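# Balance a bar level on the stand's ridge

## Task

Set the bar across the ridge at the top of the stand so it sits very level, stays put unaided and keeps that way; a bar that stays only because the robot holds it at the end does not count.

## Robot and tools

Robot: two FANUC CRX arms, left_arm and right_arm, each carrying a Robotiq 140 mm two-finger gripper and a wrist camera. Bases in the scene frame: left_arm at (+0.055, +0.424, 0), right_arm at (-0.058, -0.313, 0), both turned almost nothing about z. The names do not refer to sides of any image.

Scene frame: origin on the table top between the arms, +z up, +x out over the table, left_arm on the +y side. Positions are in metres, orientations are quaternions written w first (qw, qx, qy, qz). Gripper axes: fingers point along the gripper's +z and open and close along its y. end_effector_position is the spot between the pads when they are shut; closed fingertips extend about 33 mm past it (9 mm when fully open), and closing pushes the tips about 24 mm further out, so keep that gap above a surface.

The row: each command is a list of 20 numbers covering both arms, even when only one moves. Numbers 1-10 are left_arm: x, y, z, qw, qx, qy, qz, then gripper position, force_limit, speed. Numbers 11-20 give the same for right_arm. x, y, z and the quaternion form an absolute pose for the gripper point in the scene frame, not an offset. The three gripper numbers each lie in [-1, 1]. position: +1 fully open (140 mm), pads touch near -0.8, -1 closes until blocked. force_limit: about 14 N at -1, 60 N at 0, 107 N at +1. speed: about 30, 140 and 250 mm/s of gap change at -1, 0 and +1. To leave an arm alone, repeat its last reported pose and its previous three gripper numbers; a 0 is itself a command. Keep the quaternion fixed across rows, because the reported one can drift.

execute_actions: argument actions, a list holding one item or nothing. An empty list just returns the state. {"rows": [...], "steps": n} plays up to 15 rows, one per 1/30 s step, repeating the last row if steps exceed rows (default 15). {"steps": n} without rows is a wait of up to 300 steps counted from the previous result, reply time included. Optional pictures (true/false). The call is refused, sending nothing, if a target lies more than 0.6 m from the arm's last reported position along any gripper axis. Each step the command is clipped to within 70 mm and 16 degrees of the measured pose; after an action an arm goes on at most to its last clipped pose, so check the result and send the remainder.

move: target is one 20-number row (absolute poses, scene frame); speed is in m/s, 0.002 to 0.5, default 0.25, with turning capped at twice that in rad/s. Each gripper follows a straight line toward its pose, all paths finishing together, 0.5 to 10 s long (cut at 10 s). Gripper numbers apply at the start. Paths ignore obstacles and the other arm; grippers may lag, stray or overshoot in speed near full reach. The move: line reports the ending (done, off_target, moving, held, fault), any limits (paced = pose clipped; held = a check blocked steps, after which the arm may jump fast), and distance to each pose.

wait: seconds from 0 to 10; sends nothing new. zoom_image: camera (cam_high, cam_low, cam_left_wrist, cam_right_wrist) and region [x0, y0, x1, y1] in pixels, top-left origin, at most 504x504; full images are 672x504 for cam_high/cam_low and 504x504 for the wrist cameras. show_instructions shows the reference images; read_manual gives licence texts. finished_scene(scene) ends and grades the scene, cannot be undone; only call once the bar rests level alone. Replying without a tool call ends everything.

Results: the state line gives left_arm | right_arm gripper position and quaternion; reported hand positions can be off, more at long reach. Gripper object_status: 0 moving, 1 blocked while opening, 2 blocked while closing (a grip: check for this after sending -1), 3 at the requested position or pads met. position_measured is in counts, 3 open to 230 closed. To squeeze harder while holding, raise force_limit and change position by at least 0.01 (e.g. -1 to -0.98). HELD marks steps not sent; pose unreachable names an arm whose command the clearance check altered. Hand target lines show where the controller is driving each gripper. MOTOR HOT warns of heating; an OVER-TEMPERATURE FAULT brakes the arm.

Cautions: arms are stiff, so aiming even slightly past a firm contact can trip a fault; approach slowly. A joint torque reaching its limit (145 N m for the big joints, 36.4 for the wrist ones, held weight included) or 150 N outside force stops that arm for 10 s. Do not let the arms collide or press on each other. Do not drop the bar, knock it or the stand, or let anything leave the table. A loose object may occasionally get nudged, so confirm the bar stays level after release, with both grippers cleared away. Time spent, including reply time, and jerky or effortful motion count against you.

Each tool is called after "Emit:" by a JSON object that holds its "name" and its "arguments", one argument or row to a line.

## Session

Emit:
{"name": "execute_actions", "arguments": {
  "actions": []
}}

Scene clock: 0.00 s of 4100.00 s.
left_arm: end_effector_position=(+0.3666, +0.6375, +0.2697) position_measured=3 object_status=3 end_effector_quat_wxyz=(-0.169, +0.451, +0.876, +0.029) | right_arm: end_effector_position=(+0.5413, -0.2258, +0.2486) position_measured=3 object_status=3 end_effector_quat_wxyz=(-0.139, +0.637, +0.484, +0.583)
Joint positions: left_arm=[ 0.614 -0.045  0.079 -0.337 -1.79   3.081] | right_arm=[-0.386  0.108 -0.179 -1.369 -1.199 -2.523]
Joint velocities: left_arm=[ 0.     0.    -0.     0.001  0.     0.001] | right_arm=[-0.    -0.    -0.     0.     0.001  0.001]
Hand target (left_arm): +0.367, +0.637, +0.270; -0.169, +0.451, +0.876, +0.029
Hand target (right_arm): +0.541, -0.226, +0.249; -0.139, +0.637, +0.484, +0.583

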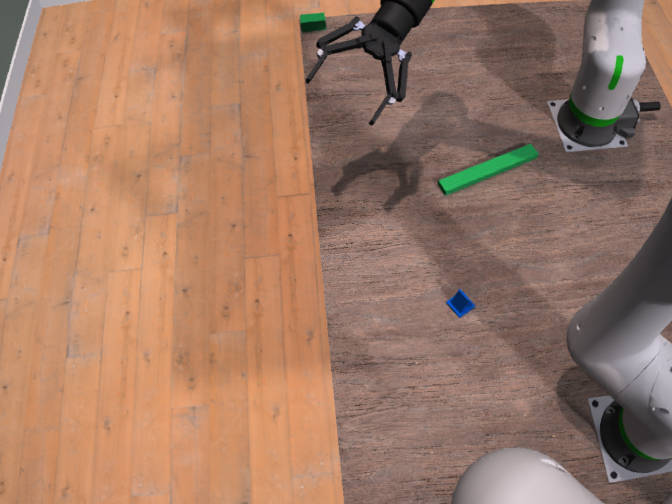

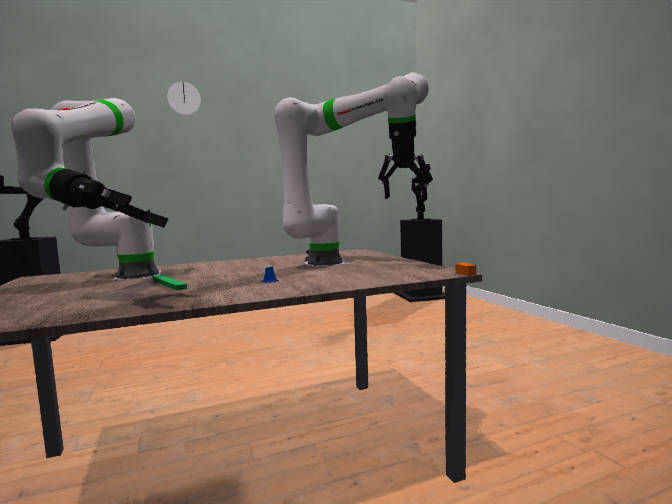

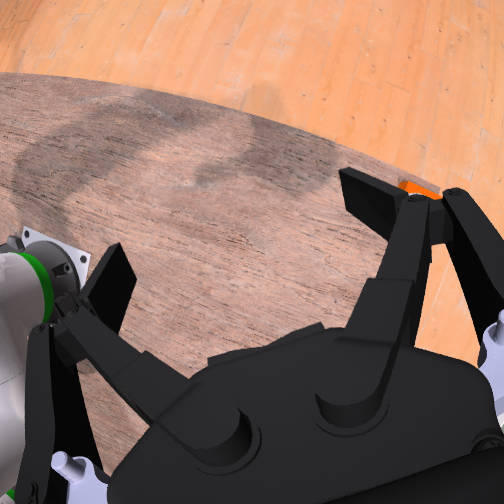

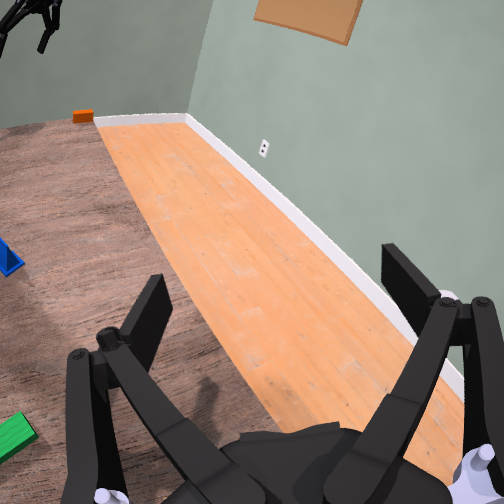

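Emit:
{"name": "move", "arguments": {
  "target": [0.3,0.1,0.25,0,0.996,0.087,0,1,0,0,0.4,-0.65,0.3,-0.139,0.637,0.484,0.583,1,0,0],
  "speed": 0.35
}}

Scene clock: 9.63 s of 4100.00 s.
left_arm: end_effector_position=(+0.2996, +0.1011, +0.2498) position_measured=3 object_status=3 end_effector_quat_wxyz=(+0.001, +0.996, +0.087, +0.001) | right_arm: end_effector_position=(+0.4007, -0.6497, +0.3005) position_measured=3 object_status=3 end_effector_quat_wxyz=(-0.139, +0.636, +0.484, +0.584)
Joint positions: left_arm=[-0.604 -0.116 -0.084  0.    -1.601  2.34 ] | right_arm=[-1.139  0.565  0.547 -1.252 -1.986 -2.575]
Joint velocities: left_arm=[-0.001  0.001  0.001  0.     0.    -0.002] | right_arm=[ 0.001  0.001  0.003 -0.    -0.001 -0.002]
Hand target (left_arm): +0.300, +0.101, +0.250; +0.001, +0.996, +0.087, +0.001
Hand target (right_arm): +0.401, -0.650, +0.301; -0.139, +0.636, +0.484, +0.584
Off the commanded pose (left_arm): 0.001 m, 0 deg.
Off the commanded pose (right_arm): 0.001 m, 0 deg.
After step 90, 3.23 s passed at rest.
move: done

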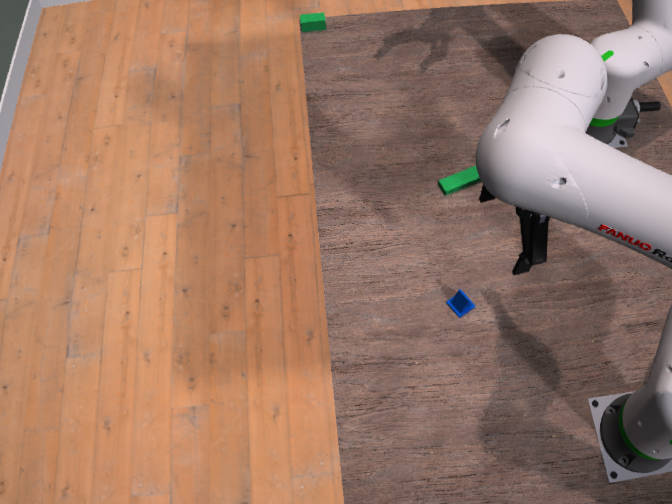

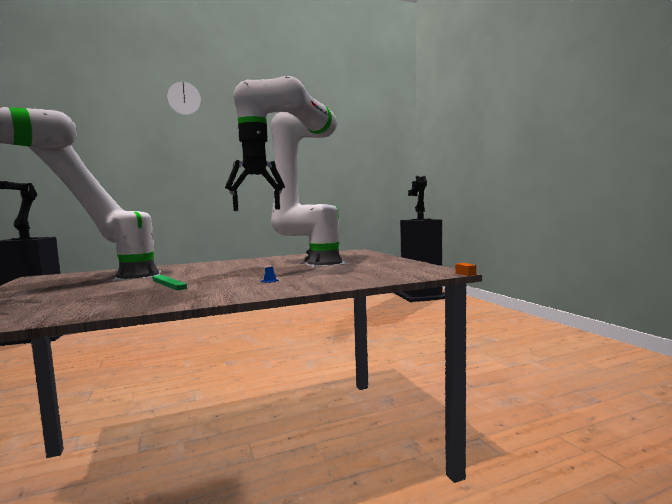

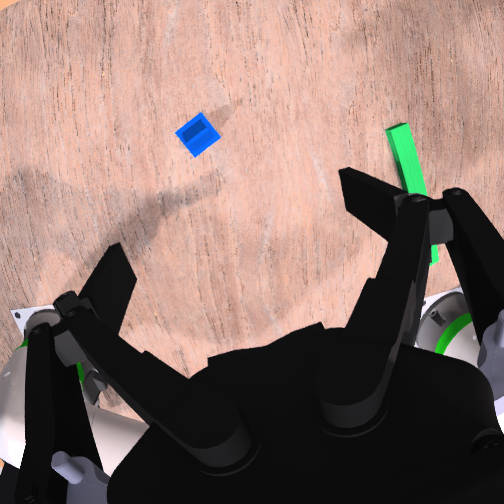

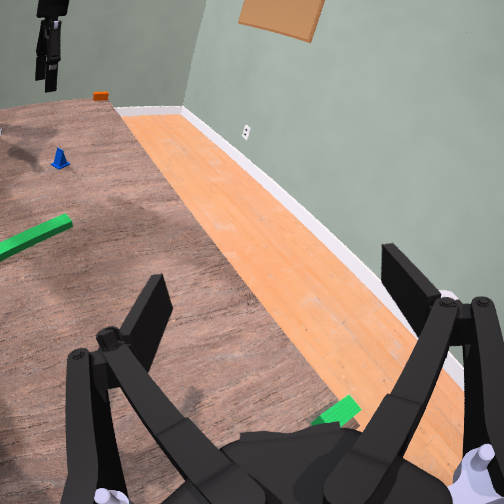

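Emit:
{"name": "move", "arguments": {
  "target": [0.215,-0.18,0.07,0,0.996,0.087,0,0.4,0,0,0.4,-0.65,0.3,-0.139,0.637,0.484,0.583,1,0,0]
}}

Scene clock: 12.43 s of 4100.00 s.
left_arm: end_effector_position=(+0.2151, -0.1802, +0.0706) position_measured=78 object_status=3 end_effector_quat_wxyz=(+0.001, +0.996, +0.087, -0.000) | right_arm: end_effector_position=(+0.4000, -0.6500, +0.3000) position_measured=3 object_status=3 end_effector_quat_wxyz=(-0.139, +0.637, +0.484, +0.583)
Joint positions: left_arm=[-1.111  0.501  0.224  0.    -1.293  2.847] | right_arm=[-1.14   0.564  0.546 -1.25  -1.986 -2.575]
Joint velocities: left_arm=[-0.001  0.004  0.004  0.    -0.002  0.002] | right_arm=[-0.    -0.001 -0.001 -0.    -0.     0.001]
Hand target (left_arm): +0.215, -0.180, +0.071; +0.000, +0.996, +0.087, -0.000
Hand target (right_arm): +0.400, -0.650, +0.300; -0.139, +0.637, +0.484, +0.583
Off the commanded pose (left_arm): 0.001 m, 0 deg.
Off the commanded pose (right_arm): 0.000 m, 0 deg.
move: done

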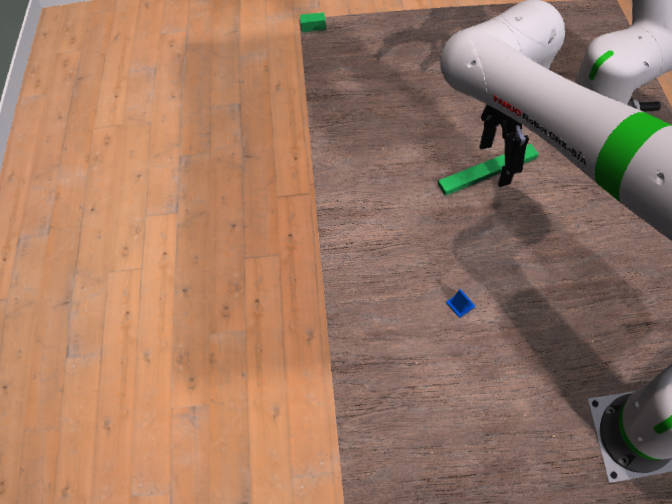

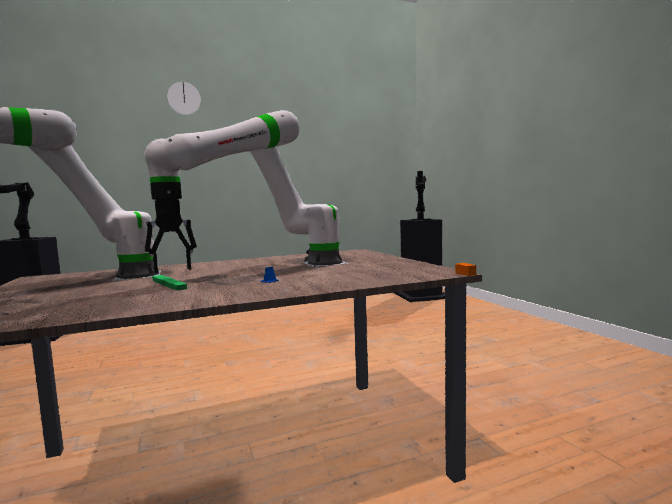

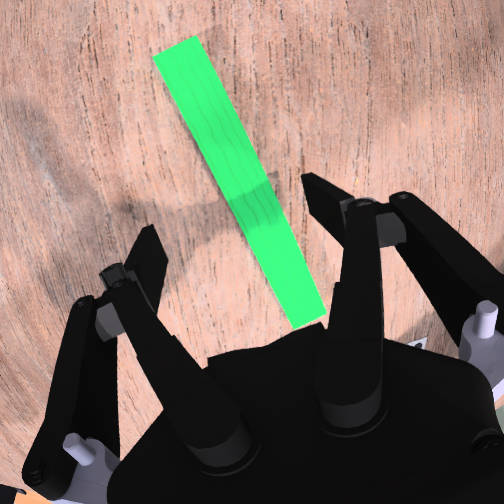

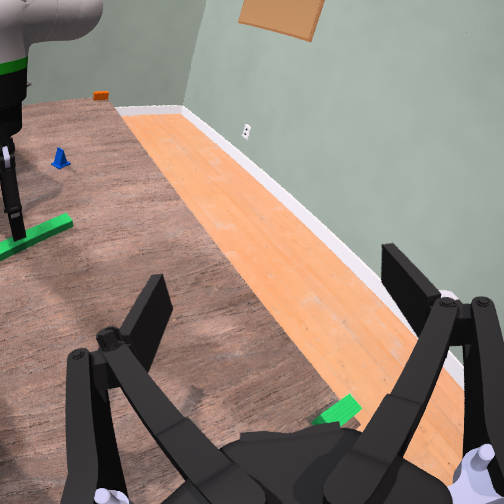

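Emit:
{"name": "move", "arguments": {
  "target": [0.208,-0.2,0.036,0,0.989,0.148,0,-0.1,0,0,0.4,-0.65,0.3,-0.139,0.637,0.484,0.583,1,0,0],
  "speed": 0.08
}}

Scene clock: 15.50 s of 4100.00 s.
left_arm: end_effector_position=(+0.2080, -0.2001, +0.0361) position_measured=141 object_status=3 end_effector_quat_wxyz=(+0.000, +0.989, +0.148, -0.000) | right_arm: end_effector_position=(+0.4000, -0.6500, +0.3000) position_measured=3 object_status=3 end_effector_quat_wxyz=(-0.139, +0.637, +0.484, +0.583)
Joint positions: left_arm=[-1.135  0.57   0.244  0.    -1.245  2.995] | right_arm=[-1.14   0.564  0.546 -1.25  -1.986 -2.575]
Joint velocities: left_arm=[-0.001  0.001  0.001 -0.     0.     0.002] | right_arm=[-0.001 -0.001  0.     0.    -0.     0.   ]
Hand target (left_arm): +0.208, -0.200, +0.036; +0.000, +0.989, +0.148, -0.000
Hand target (right_arm): +0.400, -0.650, +0.300; -0.139, +0.637, +0.484, +0.583
Off the commanded pose (left_arm): 0.000 m, 0 deg.
Off the commanded pose (right_arm): 0.000 m, 0 deg.
move: done

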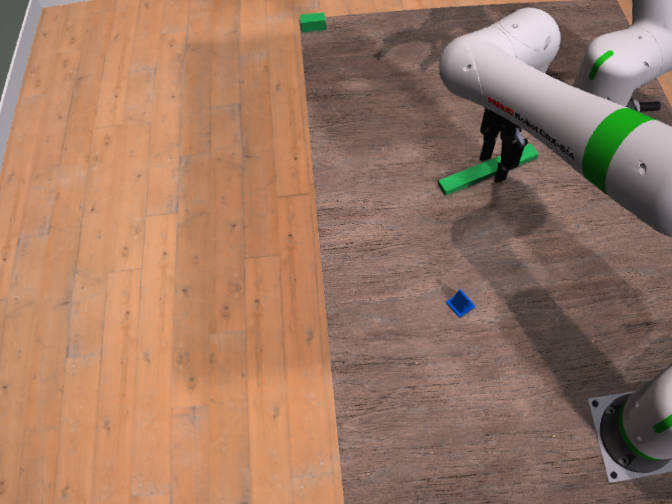

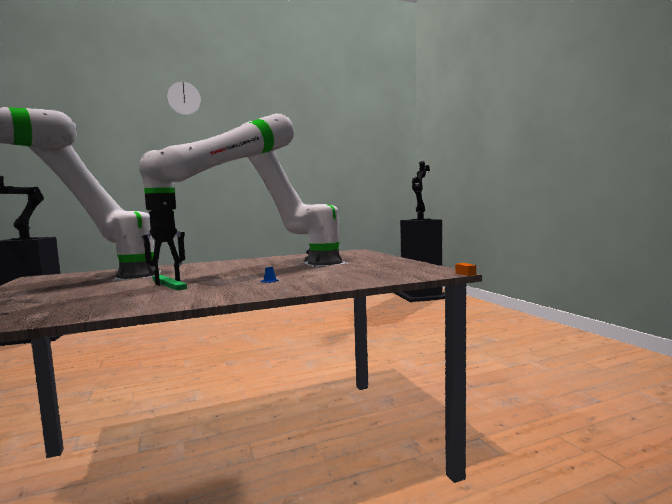

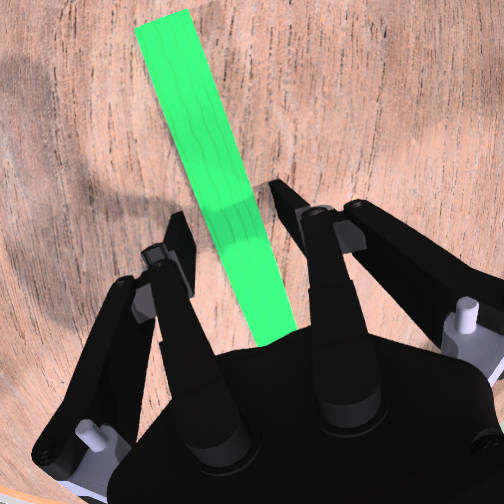

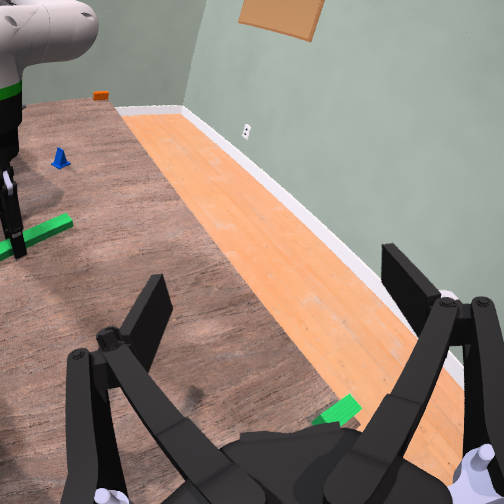

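Emit:
{"name": "move", "arguments": {
  "target": [0.216,-0.196,0.033,0,0.989,0.148,0,-0.1,0,0,0.4,-0.65,0.3,-0.139,0.637,0.484,0.583,1,0,0],
  "speed": 0.05
}}

Emit:
{"name": "move", "arguments": {
  "target": [0.216,-0.196,0.033,0,0.989,0.148,0,-1,0,0,0.4,-0.65,0.3,-0.139,0.637,0.484,0.583,1,0,0]
}}

Emit:
{"name": "move", "arguments": {
  "target": [0.24,-0.14,0.12,0,0.989,0.148,0,-1,0,0,0.4,-0.65,0.3,-0.139,0.637,0.484,0.583,1,0,0],
  "speed": 0.15
}}

Emit:
{"name": "move", "arguments": {
  "target": [0.35,0.06,0.12,0,0.989,0.148,0,-1,0,0,0.4,-0.65,0.3,-0.139,0.637,0.484,0.583,1,0,0]
}}

Scene clock: 20.13 s of 4100.00 s.
left_arm: end_effector_position=(+0.2160, -0.1961, +0.0330) position_measured=141 object_status=3 end_effector_quat_wxyz=(+0.000, +0.989, +0.148, +0.000) | right_arm: end_effector_position=(+0.4000, -0.6500, +0.3000) position_measured=3 object_status=3 end_effector_quat_wxyz=(-0.139, +0.637, +0.484, +0.583)
Joint positions: left_arm=[-1.121  0.568  0.233 -0.    -1.236  2.981] | right_arm=[-1.14   0.564  0.546 -1.25  -1.986 -2.575]
Joint velocities: left_arm=[ 0.001  0.    -0.001 -0.     0.001 -0.002] | right_arm=[ 0.     0.    -0.    -0.     0.     0.001]
Hand target (left_arm): +0.216, -0.196, +0.033; -0.000, +0.989, +0.148, +0.000
Hand target (right_arm): +0.400, -0.650, +0.300; -0.139, +0.637, +0.484, +0.583
Off the commanded pose (left_arm): 0.000 m, 0 deg.
Off the commanded pose (right_arm): 0.000 m, 0 deg.
After step 90, 0.93 s passed at rest.
move: done

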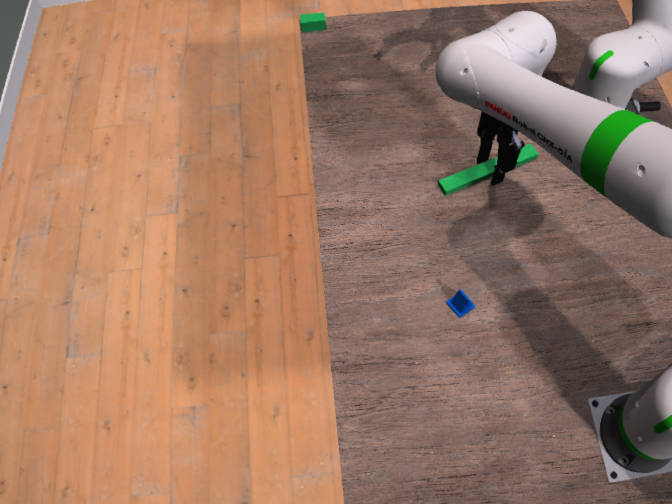

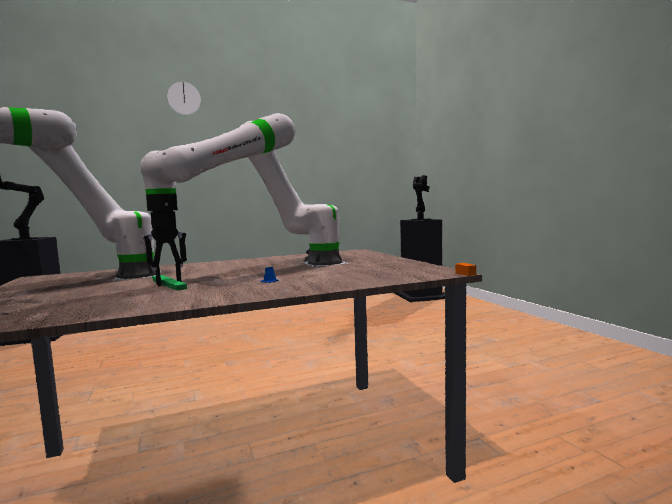

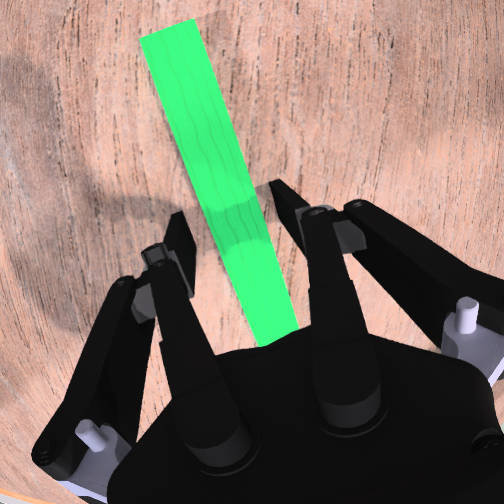

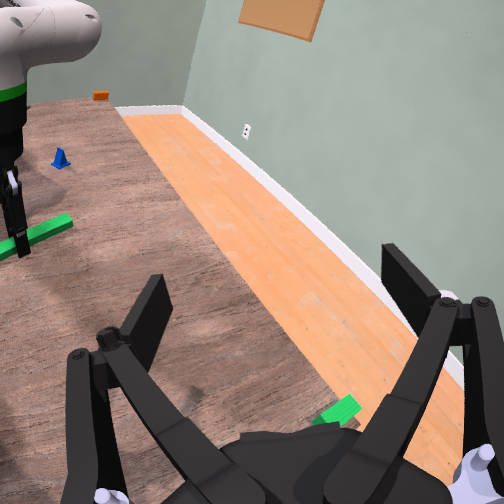

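Scene clock: 30.83 s of 4100.00 s.
left_arm: end_effector_position=(+0.2160, -0.1967, +0.0350) position_measured=185 object_status=2 end_effector_quat_wxyz=(+0.001, +0.989, +0.148, -0.000) | right_arm: end_effector_position=(+0.4000, -0.6500, +0.3000) position_measured=3 object_status=3 end_effector_quat_wxyz=(-0.139, +0.637, +0.484, +0.583)
Joint positions: left_arm=[-1.121  0.566  0.234  0.001 -1.237  2.981] | right_arm=[-1.14   0.564  0.546 -1.25  -1.986 -2.575]
Joint velocities: left_arm=[-0.     0.     0.     0.    -0.    -0.001] | right_arm=[-0.001  0.001 -0.    -0.001  0.001  0.001]
Hand target (left_arm): +0.216, -0.197, +0.035; +0.001, +0.989, +0.148, -0.000
Hand target (right_arm): +0.400, -0.650, +0.300; -0.139, +0.637, +0.484, +0.583
Off the commanded pose (left_arm): 0.002 m, 0 deg.
Off the commanded pose (right_arm): 0.000 m, 0 deg.
FORCE FAULT: contact force on the left arm reached its limit, and that arm stopped for 10 seconds. The contact can be on any part of that arm, not only on its tool. That arm's remaining commands of this call were not run. That arm holds still and accepts commands again. Move the arm away from the contact; if what it grips holds it there, let go first. Pushing or pulling that hard again can fault the arm again.
move: fault (left_arm)

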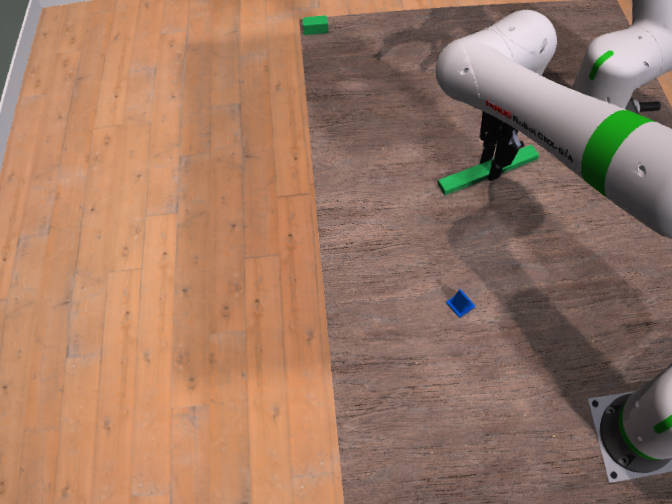

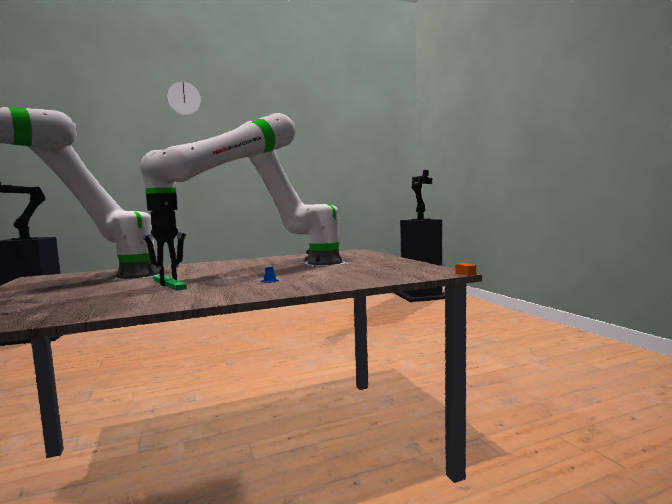

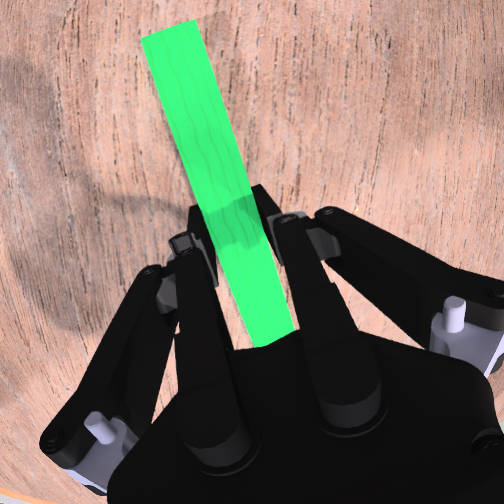

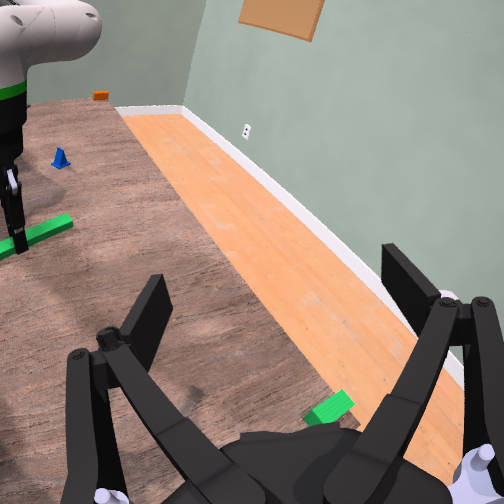

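not run: a fault stop came before this call.

not run: a fault stop came before this call.

Emit:
{"name": "move", "arguments": {
  "target": [0.216,-0.1967,0.039,0,0.989,0.148,0,-0.3,0,0.5,0.4,-0.65,0.3,-0.139,0.637,0.484,0.583,1,0,0],
  "speed": 0.005
}}

Emit:
{"name": "move", "arguments": {
  "target": [0.216,-0.1967,0.039,0,0.989,0.148,0,-1,0,0,0.4,-0.65,0.3,-0.139,0.637,0.484,0.583,1,0,0]
}}

Emit:
{"name": "move", "arguments": {
  "target": [0.24,-0.14,0.12,0,0.989,0.148,0,-1,0,0,0.4,-0.65,0.3,-0.139,0.637,0.484,0.583,1,0,0],
  "speed": 0.15
}}

Emit:
{"name": "move", "arguments": {
  "target": [0.35,0.06,0.12,0,0.989,0.148,0,-1,0,0,0.4,-0.65,0.3,-0.139,0.637,0.484,0.583,1,0,0]
}}

Scene clock: 36.33 s of 4100.00 s.
left_arm: end_effector_position=(+0.2160, -0.1967, +0.0390) position_measured=167 object_status=3 end_effector_quat_wxyz=(+0.000, +0.989, +0.148, +0.000) | right_arm: end_effector_position=(+0.4000, -0.6500, +0.3000) position_measured=3 object_status=3 end_effector_quat_wxyz=(-0.139, +0.637, +0.484, +0.583)
Joint positions: left_arm=[-1.122  0.564  0.243 -0.    -1.249  2.981] | right_arm=[-1.14   0.564  0.546 -1.25  -1.986 -2.575]
Joint velocities: left_arm=[-0.    -0.     0.001 -0.    -0.001 -0.   ] | right_arm=[ 0.    -0.    -0.    -0.    -0.     0.001]
Hand target (left_arm): +0.216, -0.197, +0.039; -0.000, +0.989, +0.148, +0.000
Hand target (right_arm): +0.400, -0.650, +0.300; -0.139, +0.637, +0.484, +0.583
Off the commanded pose (left_arm): 0.000 m, 0 deg.
Off the commanded pose (right_arm): 0.000 m, 0 deg.
After step 90, 1.47 s passed at rest.
move: done

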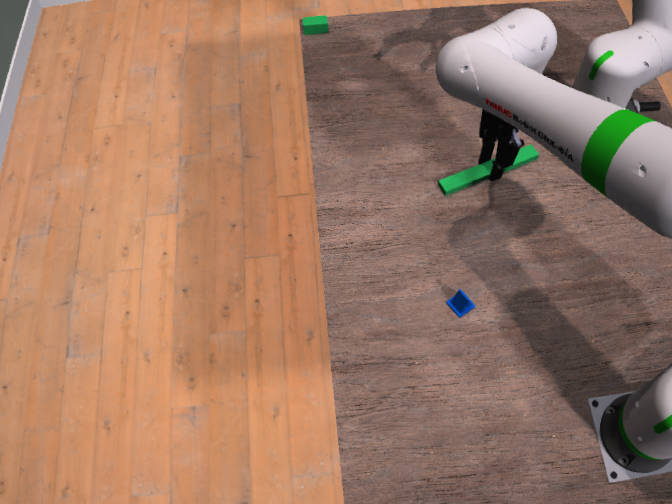

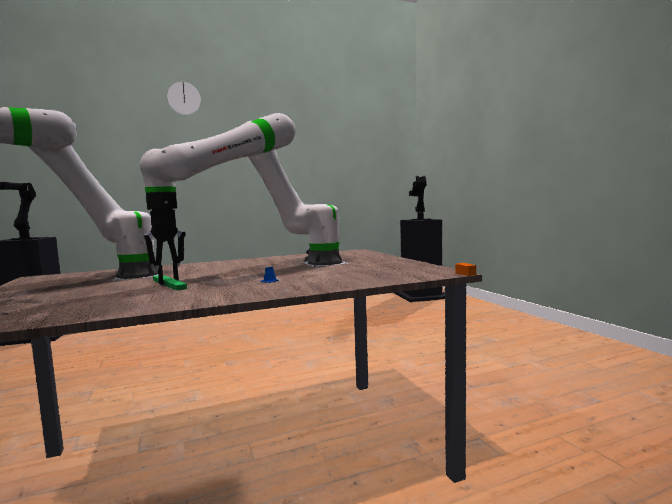

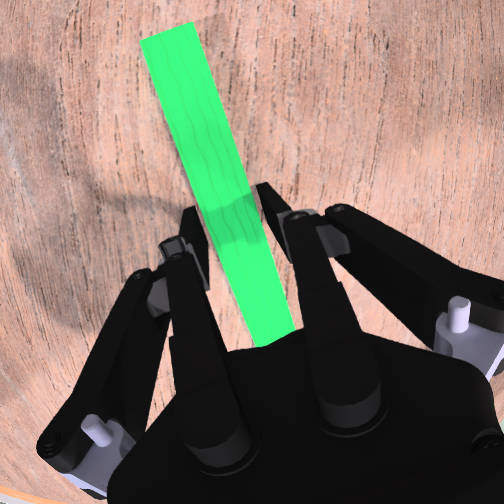

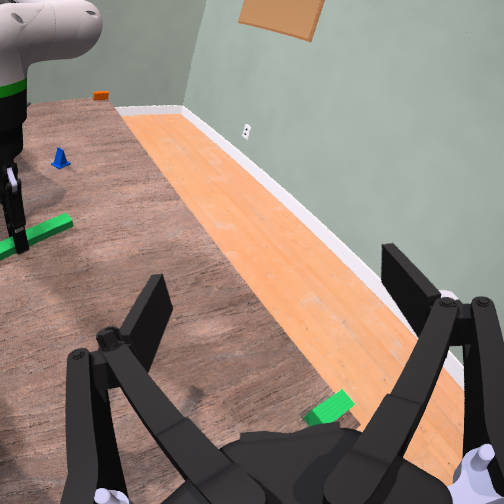

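Scene clock: 37.03 s of 4100.00 s.
left_arm: end_effector_position=(+0.2160, -0.1967, +0.0391) position_measured=185 object_status=2 end_effector_quat_wxyz=(+0.000, +0.989, +0.148, +0.000) | right_arm: end_effector_position=(+0.4000, -0.6500, +0.3000) position_measured=3 object_status=3 end_effector_quat_wxyz=(-0.139, +0.637, +0.484, +0.583)
Joint positions: left_arm=[-1.122  0.564  0.243 -0.    -1.249  2.981] | right_arm=[-1.14   0.564  0.546 -1.25  -1.986 -2.575]
Joint velocities: left_arm=[-0.    -0.001  0.    -0.001  0.    -0.001] | right_arm=[ 0.    -0.    -0.    -0.    -0.001 -0.001]
Hand target (left_arm): +0.216, -0.197, +0.039; +0.000, +0.989, +0.148, +0.000
Hand target (right_arm): +0.400, -0.650, +0.300; -0.139, +0.637, +0.484, +0.583
Off the commanded pose (left_arm): 0.000 m, 0 deg.
Off the commanded pose (right_arm): 0.000 m, 0 deg.
move: done

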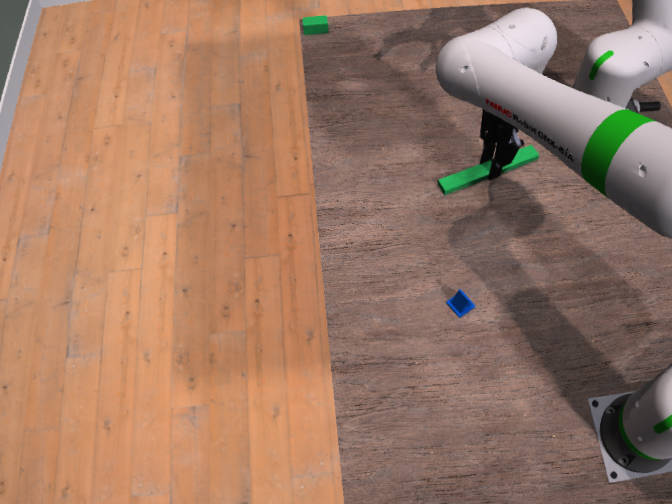

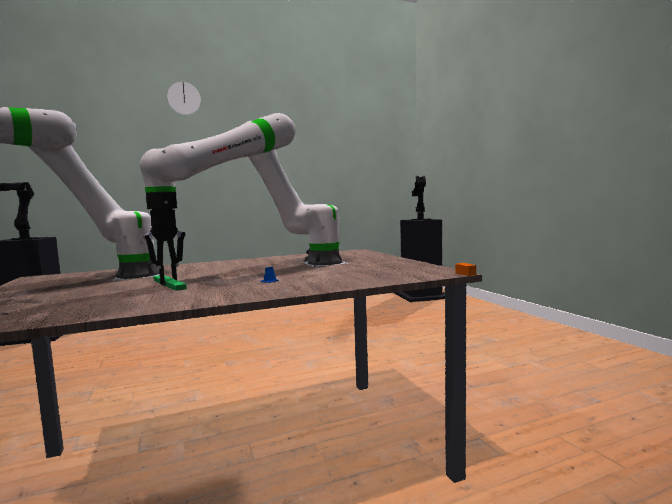

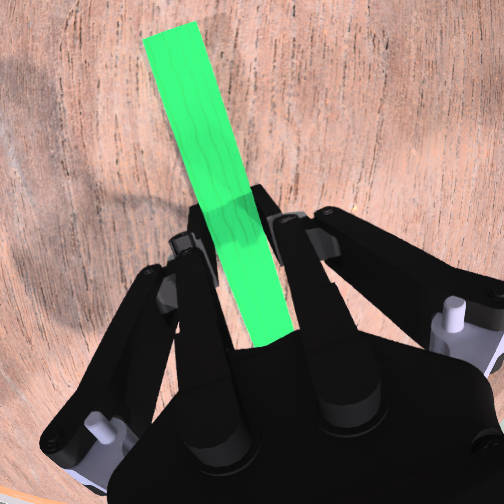

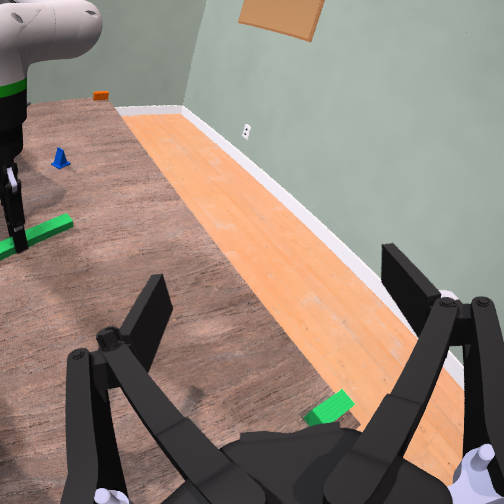

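Scene clock: 38.13 s of 4100.00 s.
left_arm: end_effector_position=(+0.2400, -0.1398, +0.1198) position_measured=185 object_status=2 end_effector_quat_wxyz=(-0.000, +0.989, +0.148, +0.000) | right_arm: end_effector_position=(+0.4000, -0.6500, +0.3000) position_measured=3 object_status=3 end_effector_quat_wxyz=(-0.139, +0.637, +0.484, +0.583)
Joint positions: left_arm=[-1.042  0.394  0.19  -0.    -1.367  2.901] | right_arm=[-1.14   0.564  0.546 -1.25  -1.986 -2.575]
Joint velocities: left_arm=[ 0.001 -0.001 -0.    -0.    -0.001 -0.001] | right_arm=[ 0.001 -0.001  0.     0.    -0.001 -0.001]
Hand target (left_arm): +0.240, -0.140, +0.120; -0.000, +0.989, +0.148, +0.000
Hand target (right_arm): +0.400, -0.650, +0.300; -0.139, +0.637, +0.484, +0.583
Off the commanded pose (left_arm): 0.000 m, 0 deg.
Off the commanded pose (right_arm): 0.000 m, 0 deg.
move: done

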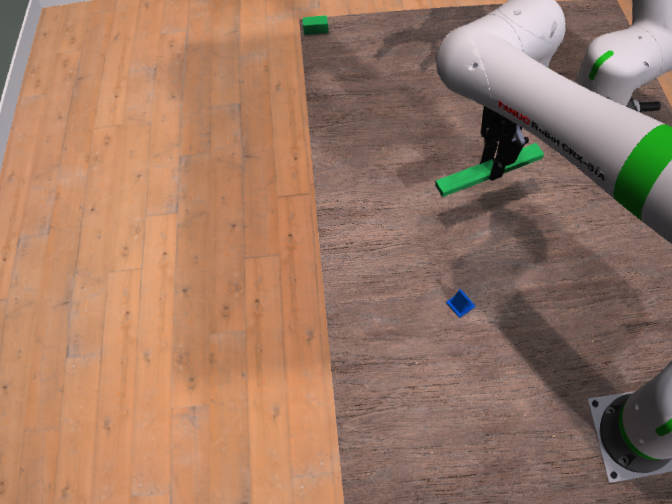

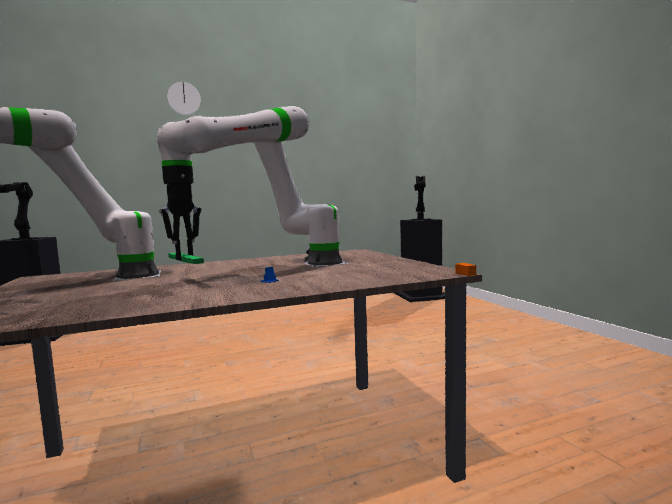

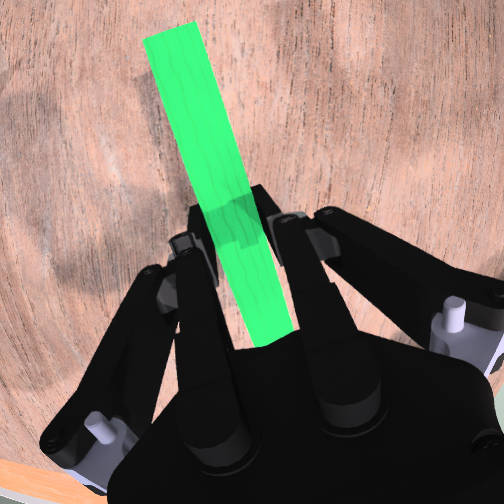

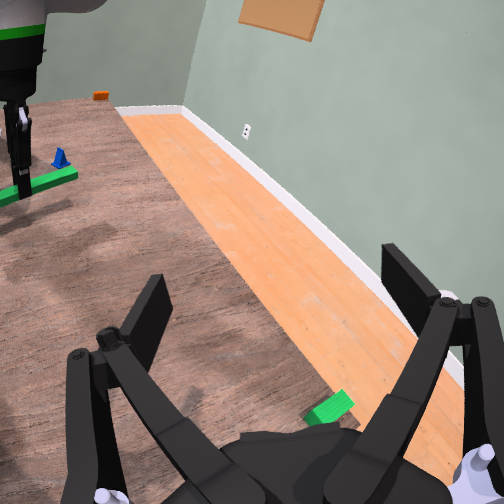

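Scene clock: 39.53 s of 4100.00 s.
left_arm: end_effector_position=(+0.3501, +0.0598, +0.1196) position_measured=185 object_status=2 end_effector_quat_wxyz=(-0.000, +0.989, +0.148, +0.000) | right_arm: end_effector_position=(+0.4000, -0.6500, +0.3000) position_measured=3 object_status=3 end_effector_quat_wxyz=(-0.139, +0.637, +0.484, +0.583)
Joint positions: left_arm=[-0.617  0.088 -0.187 -0.001 -1.295  2.477] | right_arm=[-1.14   0.564  0.546 -1.25  -1.986 -2.575]
Joint velocities: left_arm=[ 0.003 -0.003 -0.001  0.002  0.    -0.004] | right_arm=[-0.001  0.     0.    -0.001  0.    -0.   ]
Hand target (left_arm): +0.350, +0.060, +0.120; -0.000, +0.989, +0.148, +0.000
Hand target (right_arm): +0.400, -0.650, +0.300; -0.139, +0.637, +0.484, +0.583
Off the commanded pose (left_arm): 0.000 m, 0 deg.
Off the commanded pose (right_arm): 0.000 m, 0 deg.
move: done

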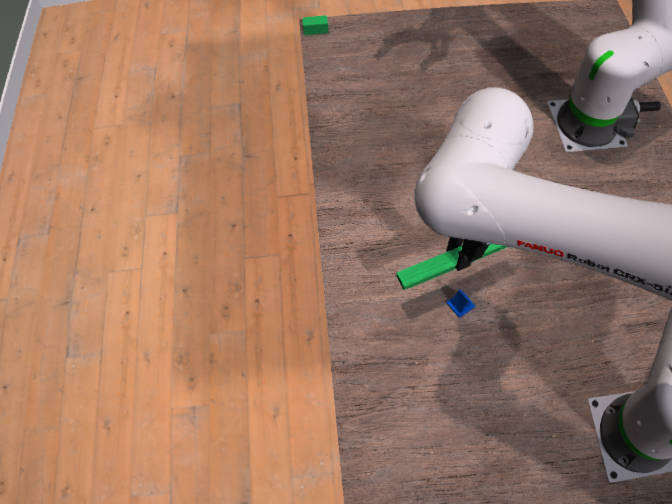

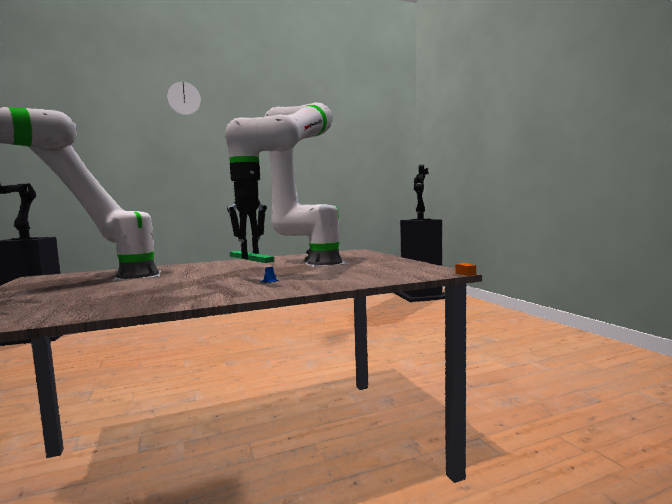

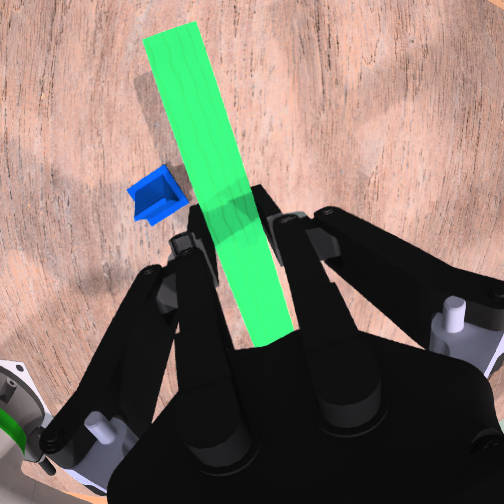

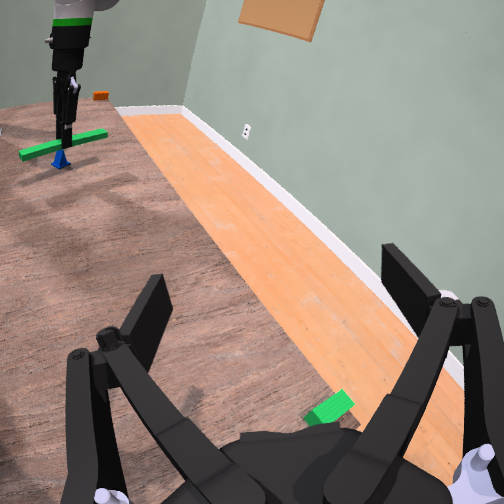

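Emit:
{"name": "move", "arguments": {
  "target": [0.340,0.114,0.103,0,0.964,0.267,0,-1,0,0,0.4,-0.65,0.3,-0.139,0.637,0.484,0.583,1,0,0],
  "speed": 0.08
}}

Emit:
{"name": "zoom_image", "arguments": {
  "camera": "cam_right_wrist",
  "region": [0,90,130,190]
}}

Emit:
{"name": "zoom_image", "arguments": {
  "camera": "cam_low",
  "region": [230,235,310,291]
}}

Scene clock: 44.23 s of 4100.00 s.
left_arm: end_effector_position=(+0.3401, +0.1139, +0.1029) position_measured=185 object_status=2 end_effector_quat_wxyz=(-0.000, +0.964, +0.267, -0.000) | right_arm: end_effector_position=(+0.4000, -0.6500, +0.3000) position_measured=3 object_status=3 end_effector_quat_wxyz=(-0.139, +0.637, +0.484, +0.583)
Joint positions: left_arm=[-0.522 -0.02  -0.34  -0.    -1.25   2.624] | right_arm=[-1.14   0.564  0.546 -1.25  -1.986 -2.575]
Joint velocities: left_arm=[ 0.001 -0.002 -0.002 -0.001  0.001  0.001] | right_arm=[ 0.001  0.    -0.     0.    -0.     0.   ]
Hand target (left_arm): +0.340, +0.114, +0.103; -0.000, +0.964, +0.267, -0.000
Hand target (right_arm): +0.400, -0.650, +0.300; -0.139, +0.637, +0.484, +0.583
Off the commanded pose (left_arm): 0.000 m, 0 deg.
Off the commanded pose (right_arm): 0.000 m, 0 deg.
move: done

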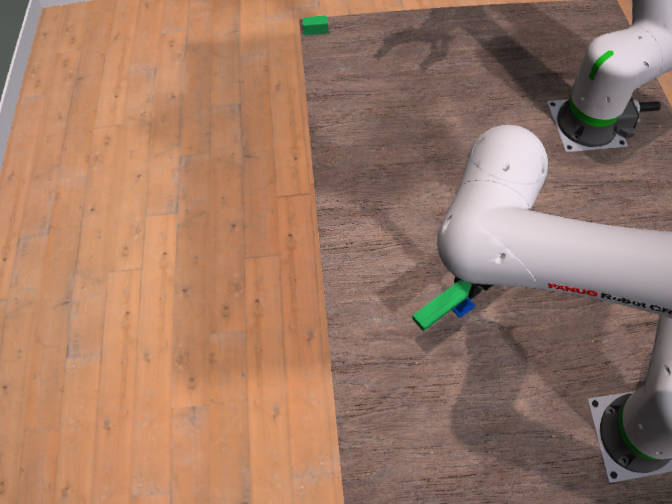

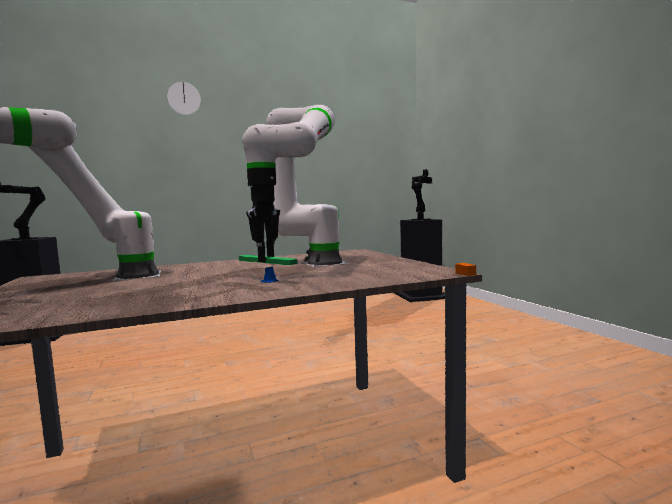

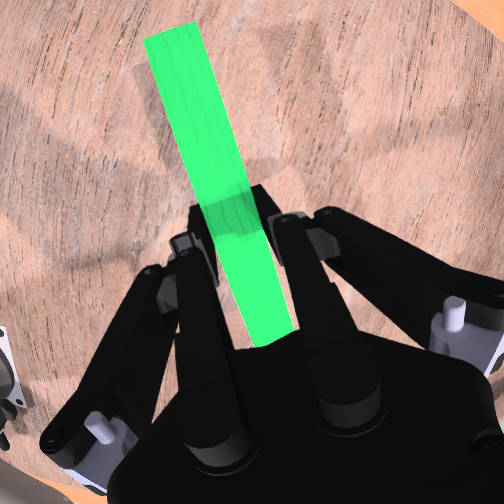

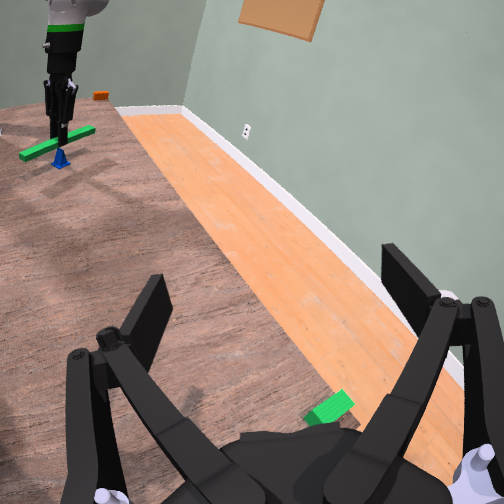

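Region (0, 90, 130, 190) of cam_right_wrist's 504x504 image, scaled by 3.877, with more detail than that image has; it fills the top 388 rows of this view, and the rest is white.

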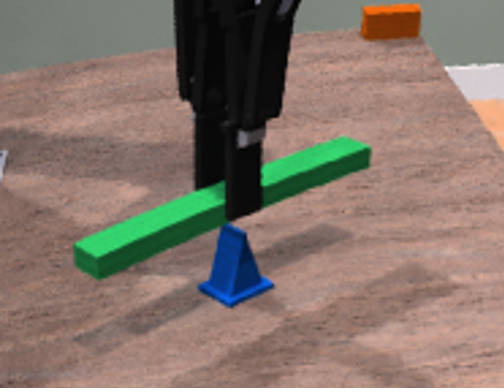

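Region (230, 235, 310, 291) of cam_low's 672x504 image, scaled by 6.300, with more detail than that image has; it fills the top 353 rows of this view, and the rest is white.

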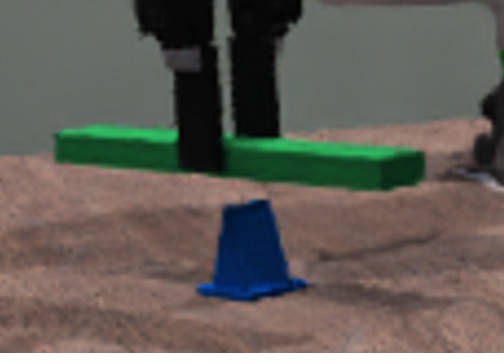

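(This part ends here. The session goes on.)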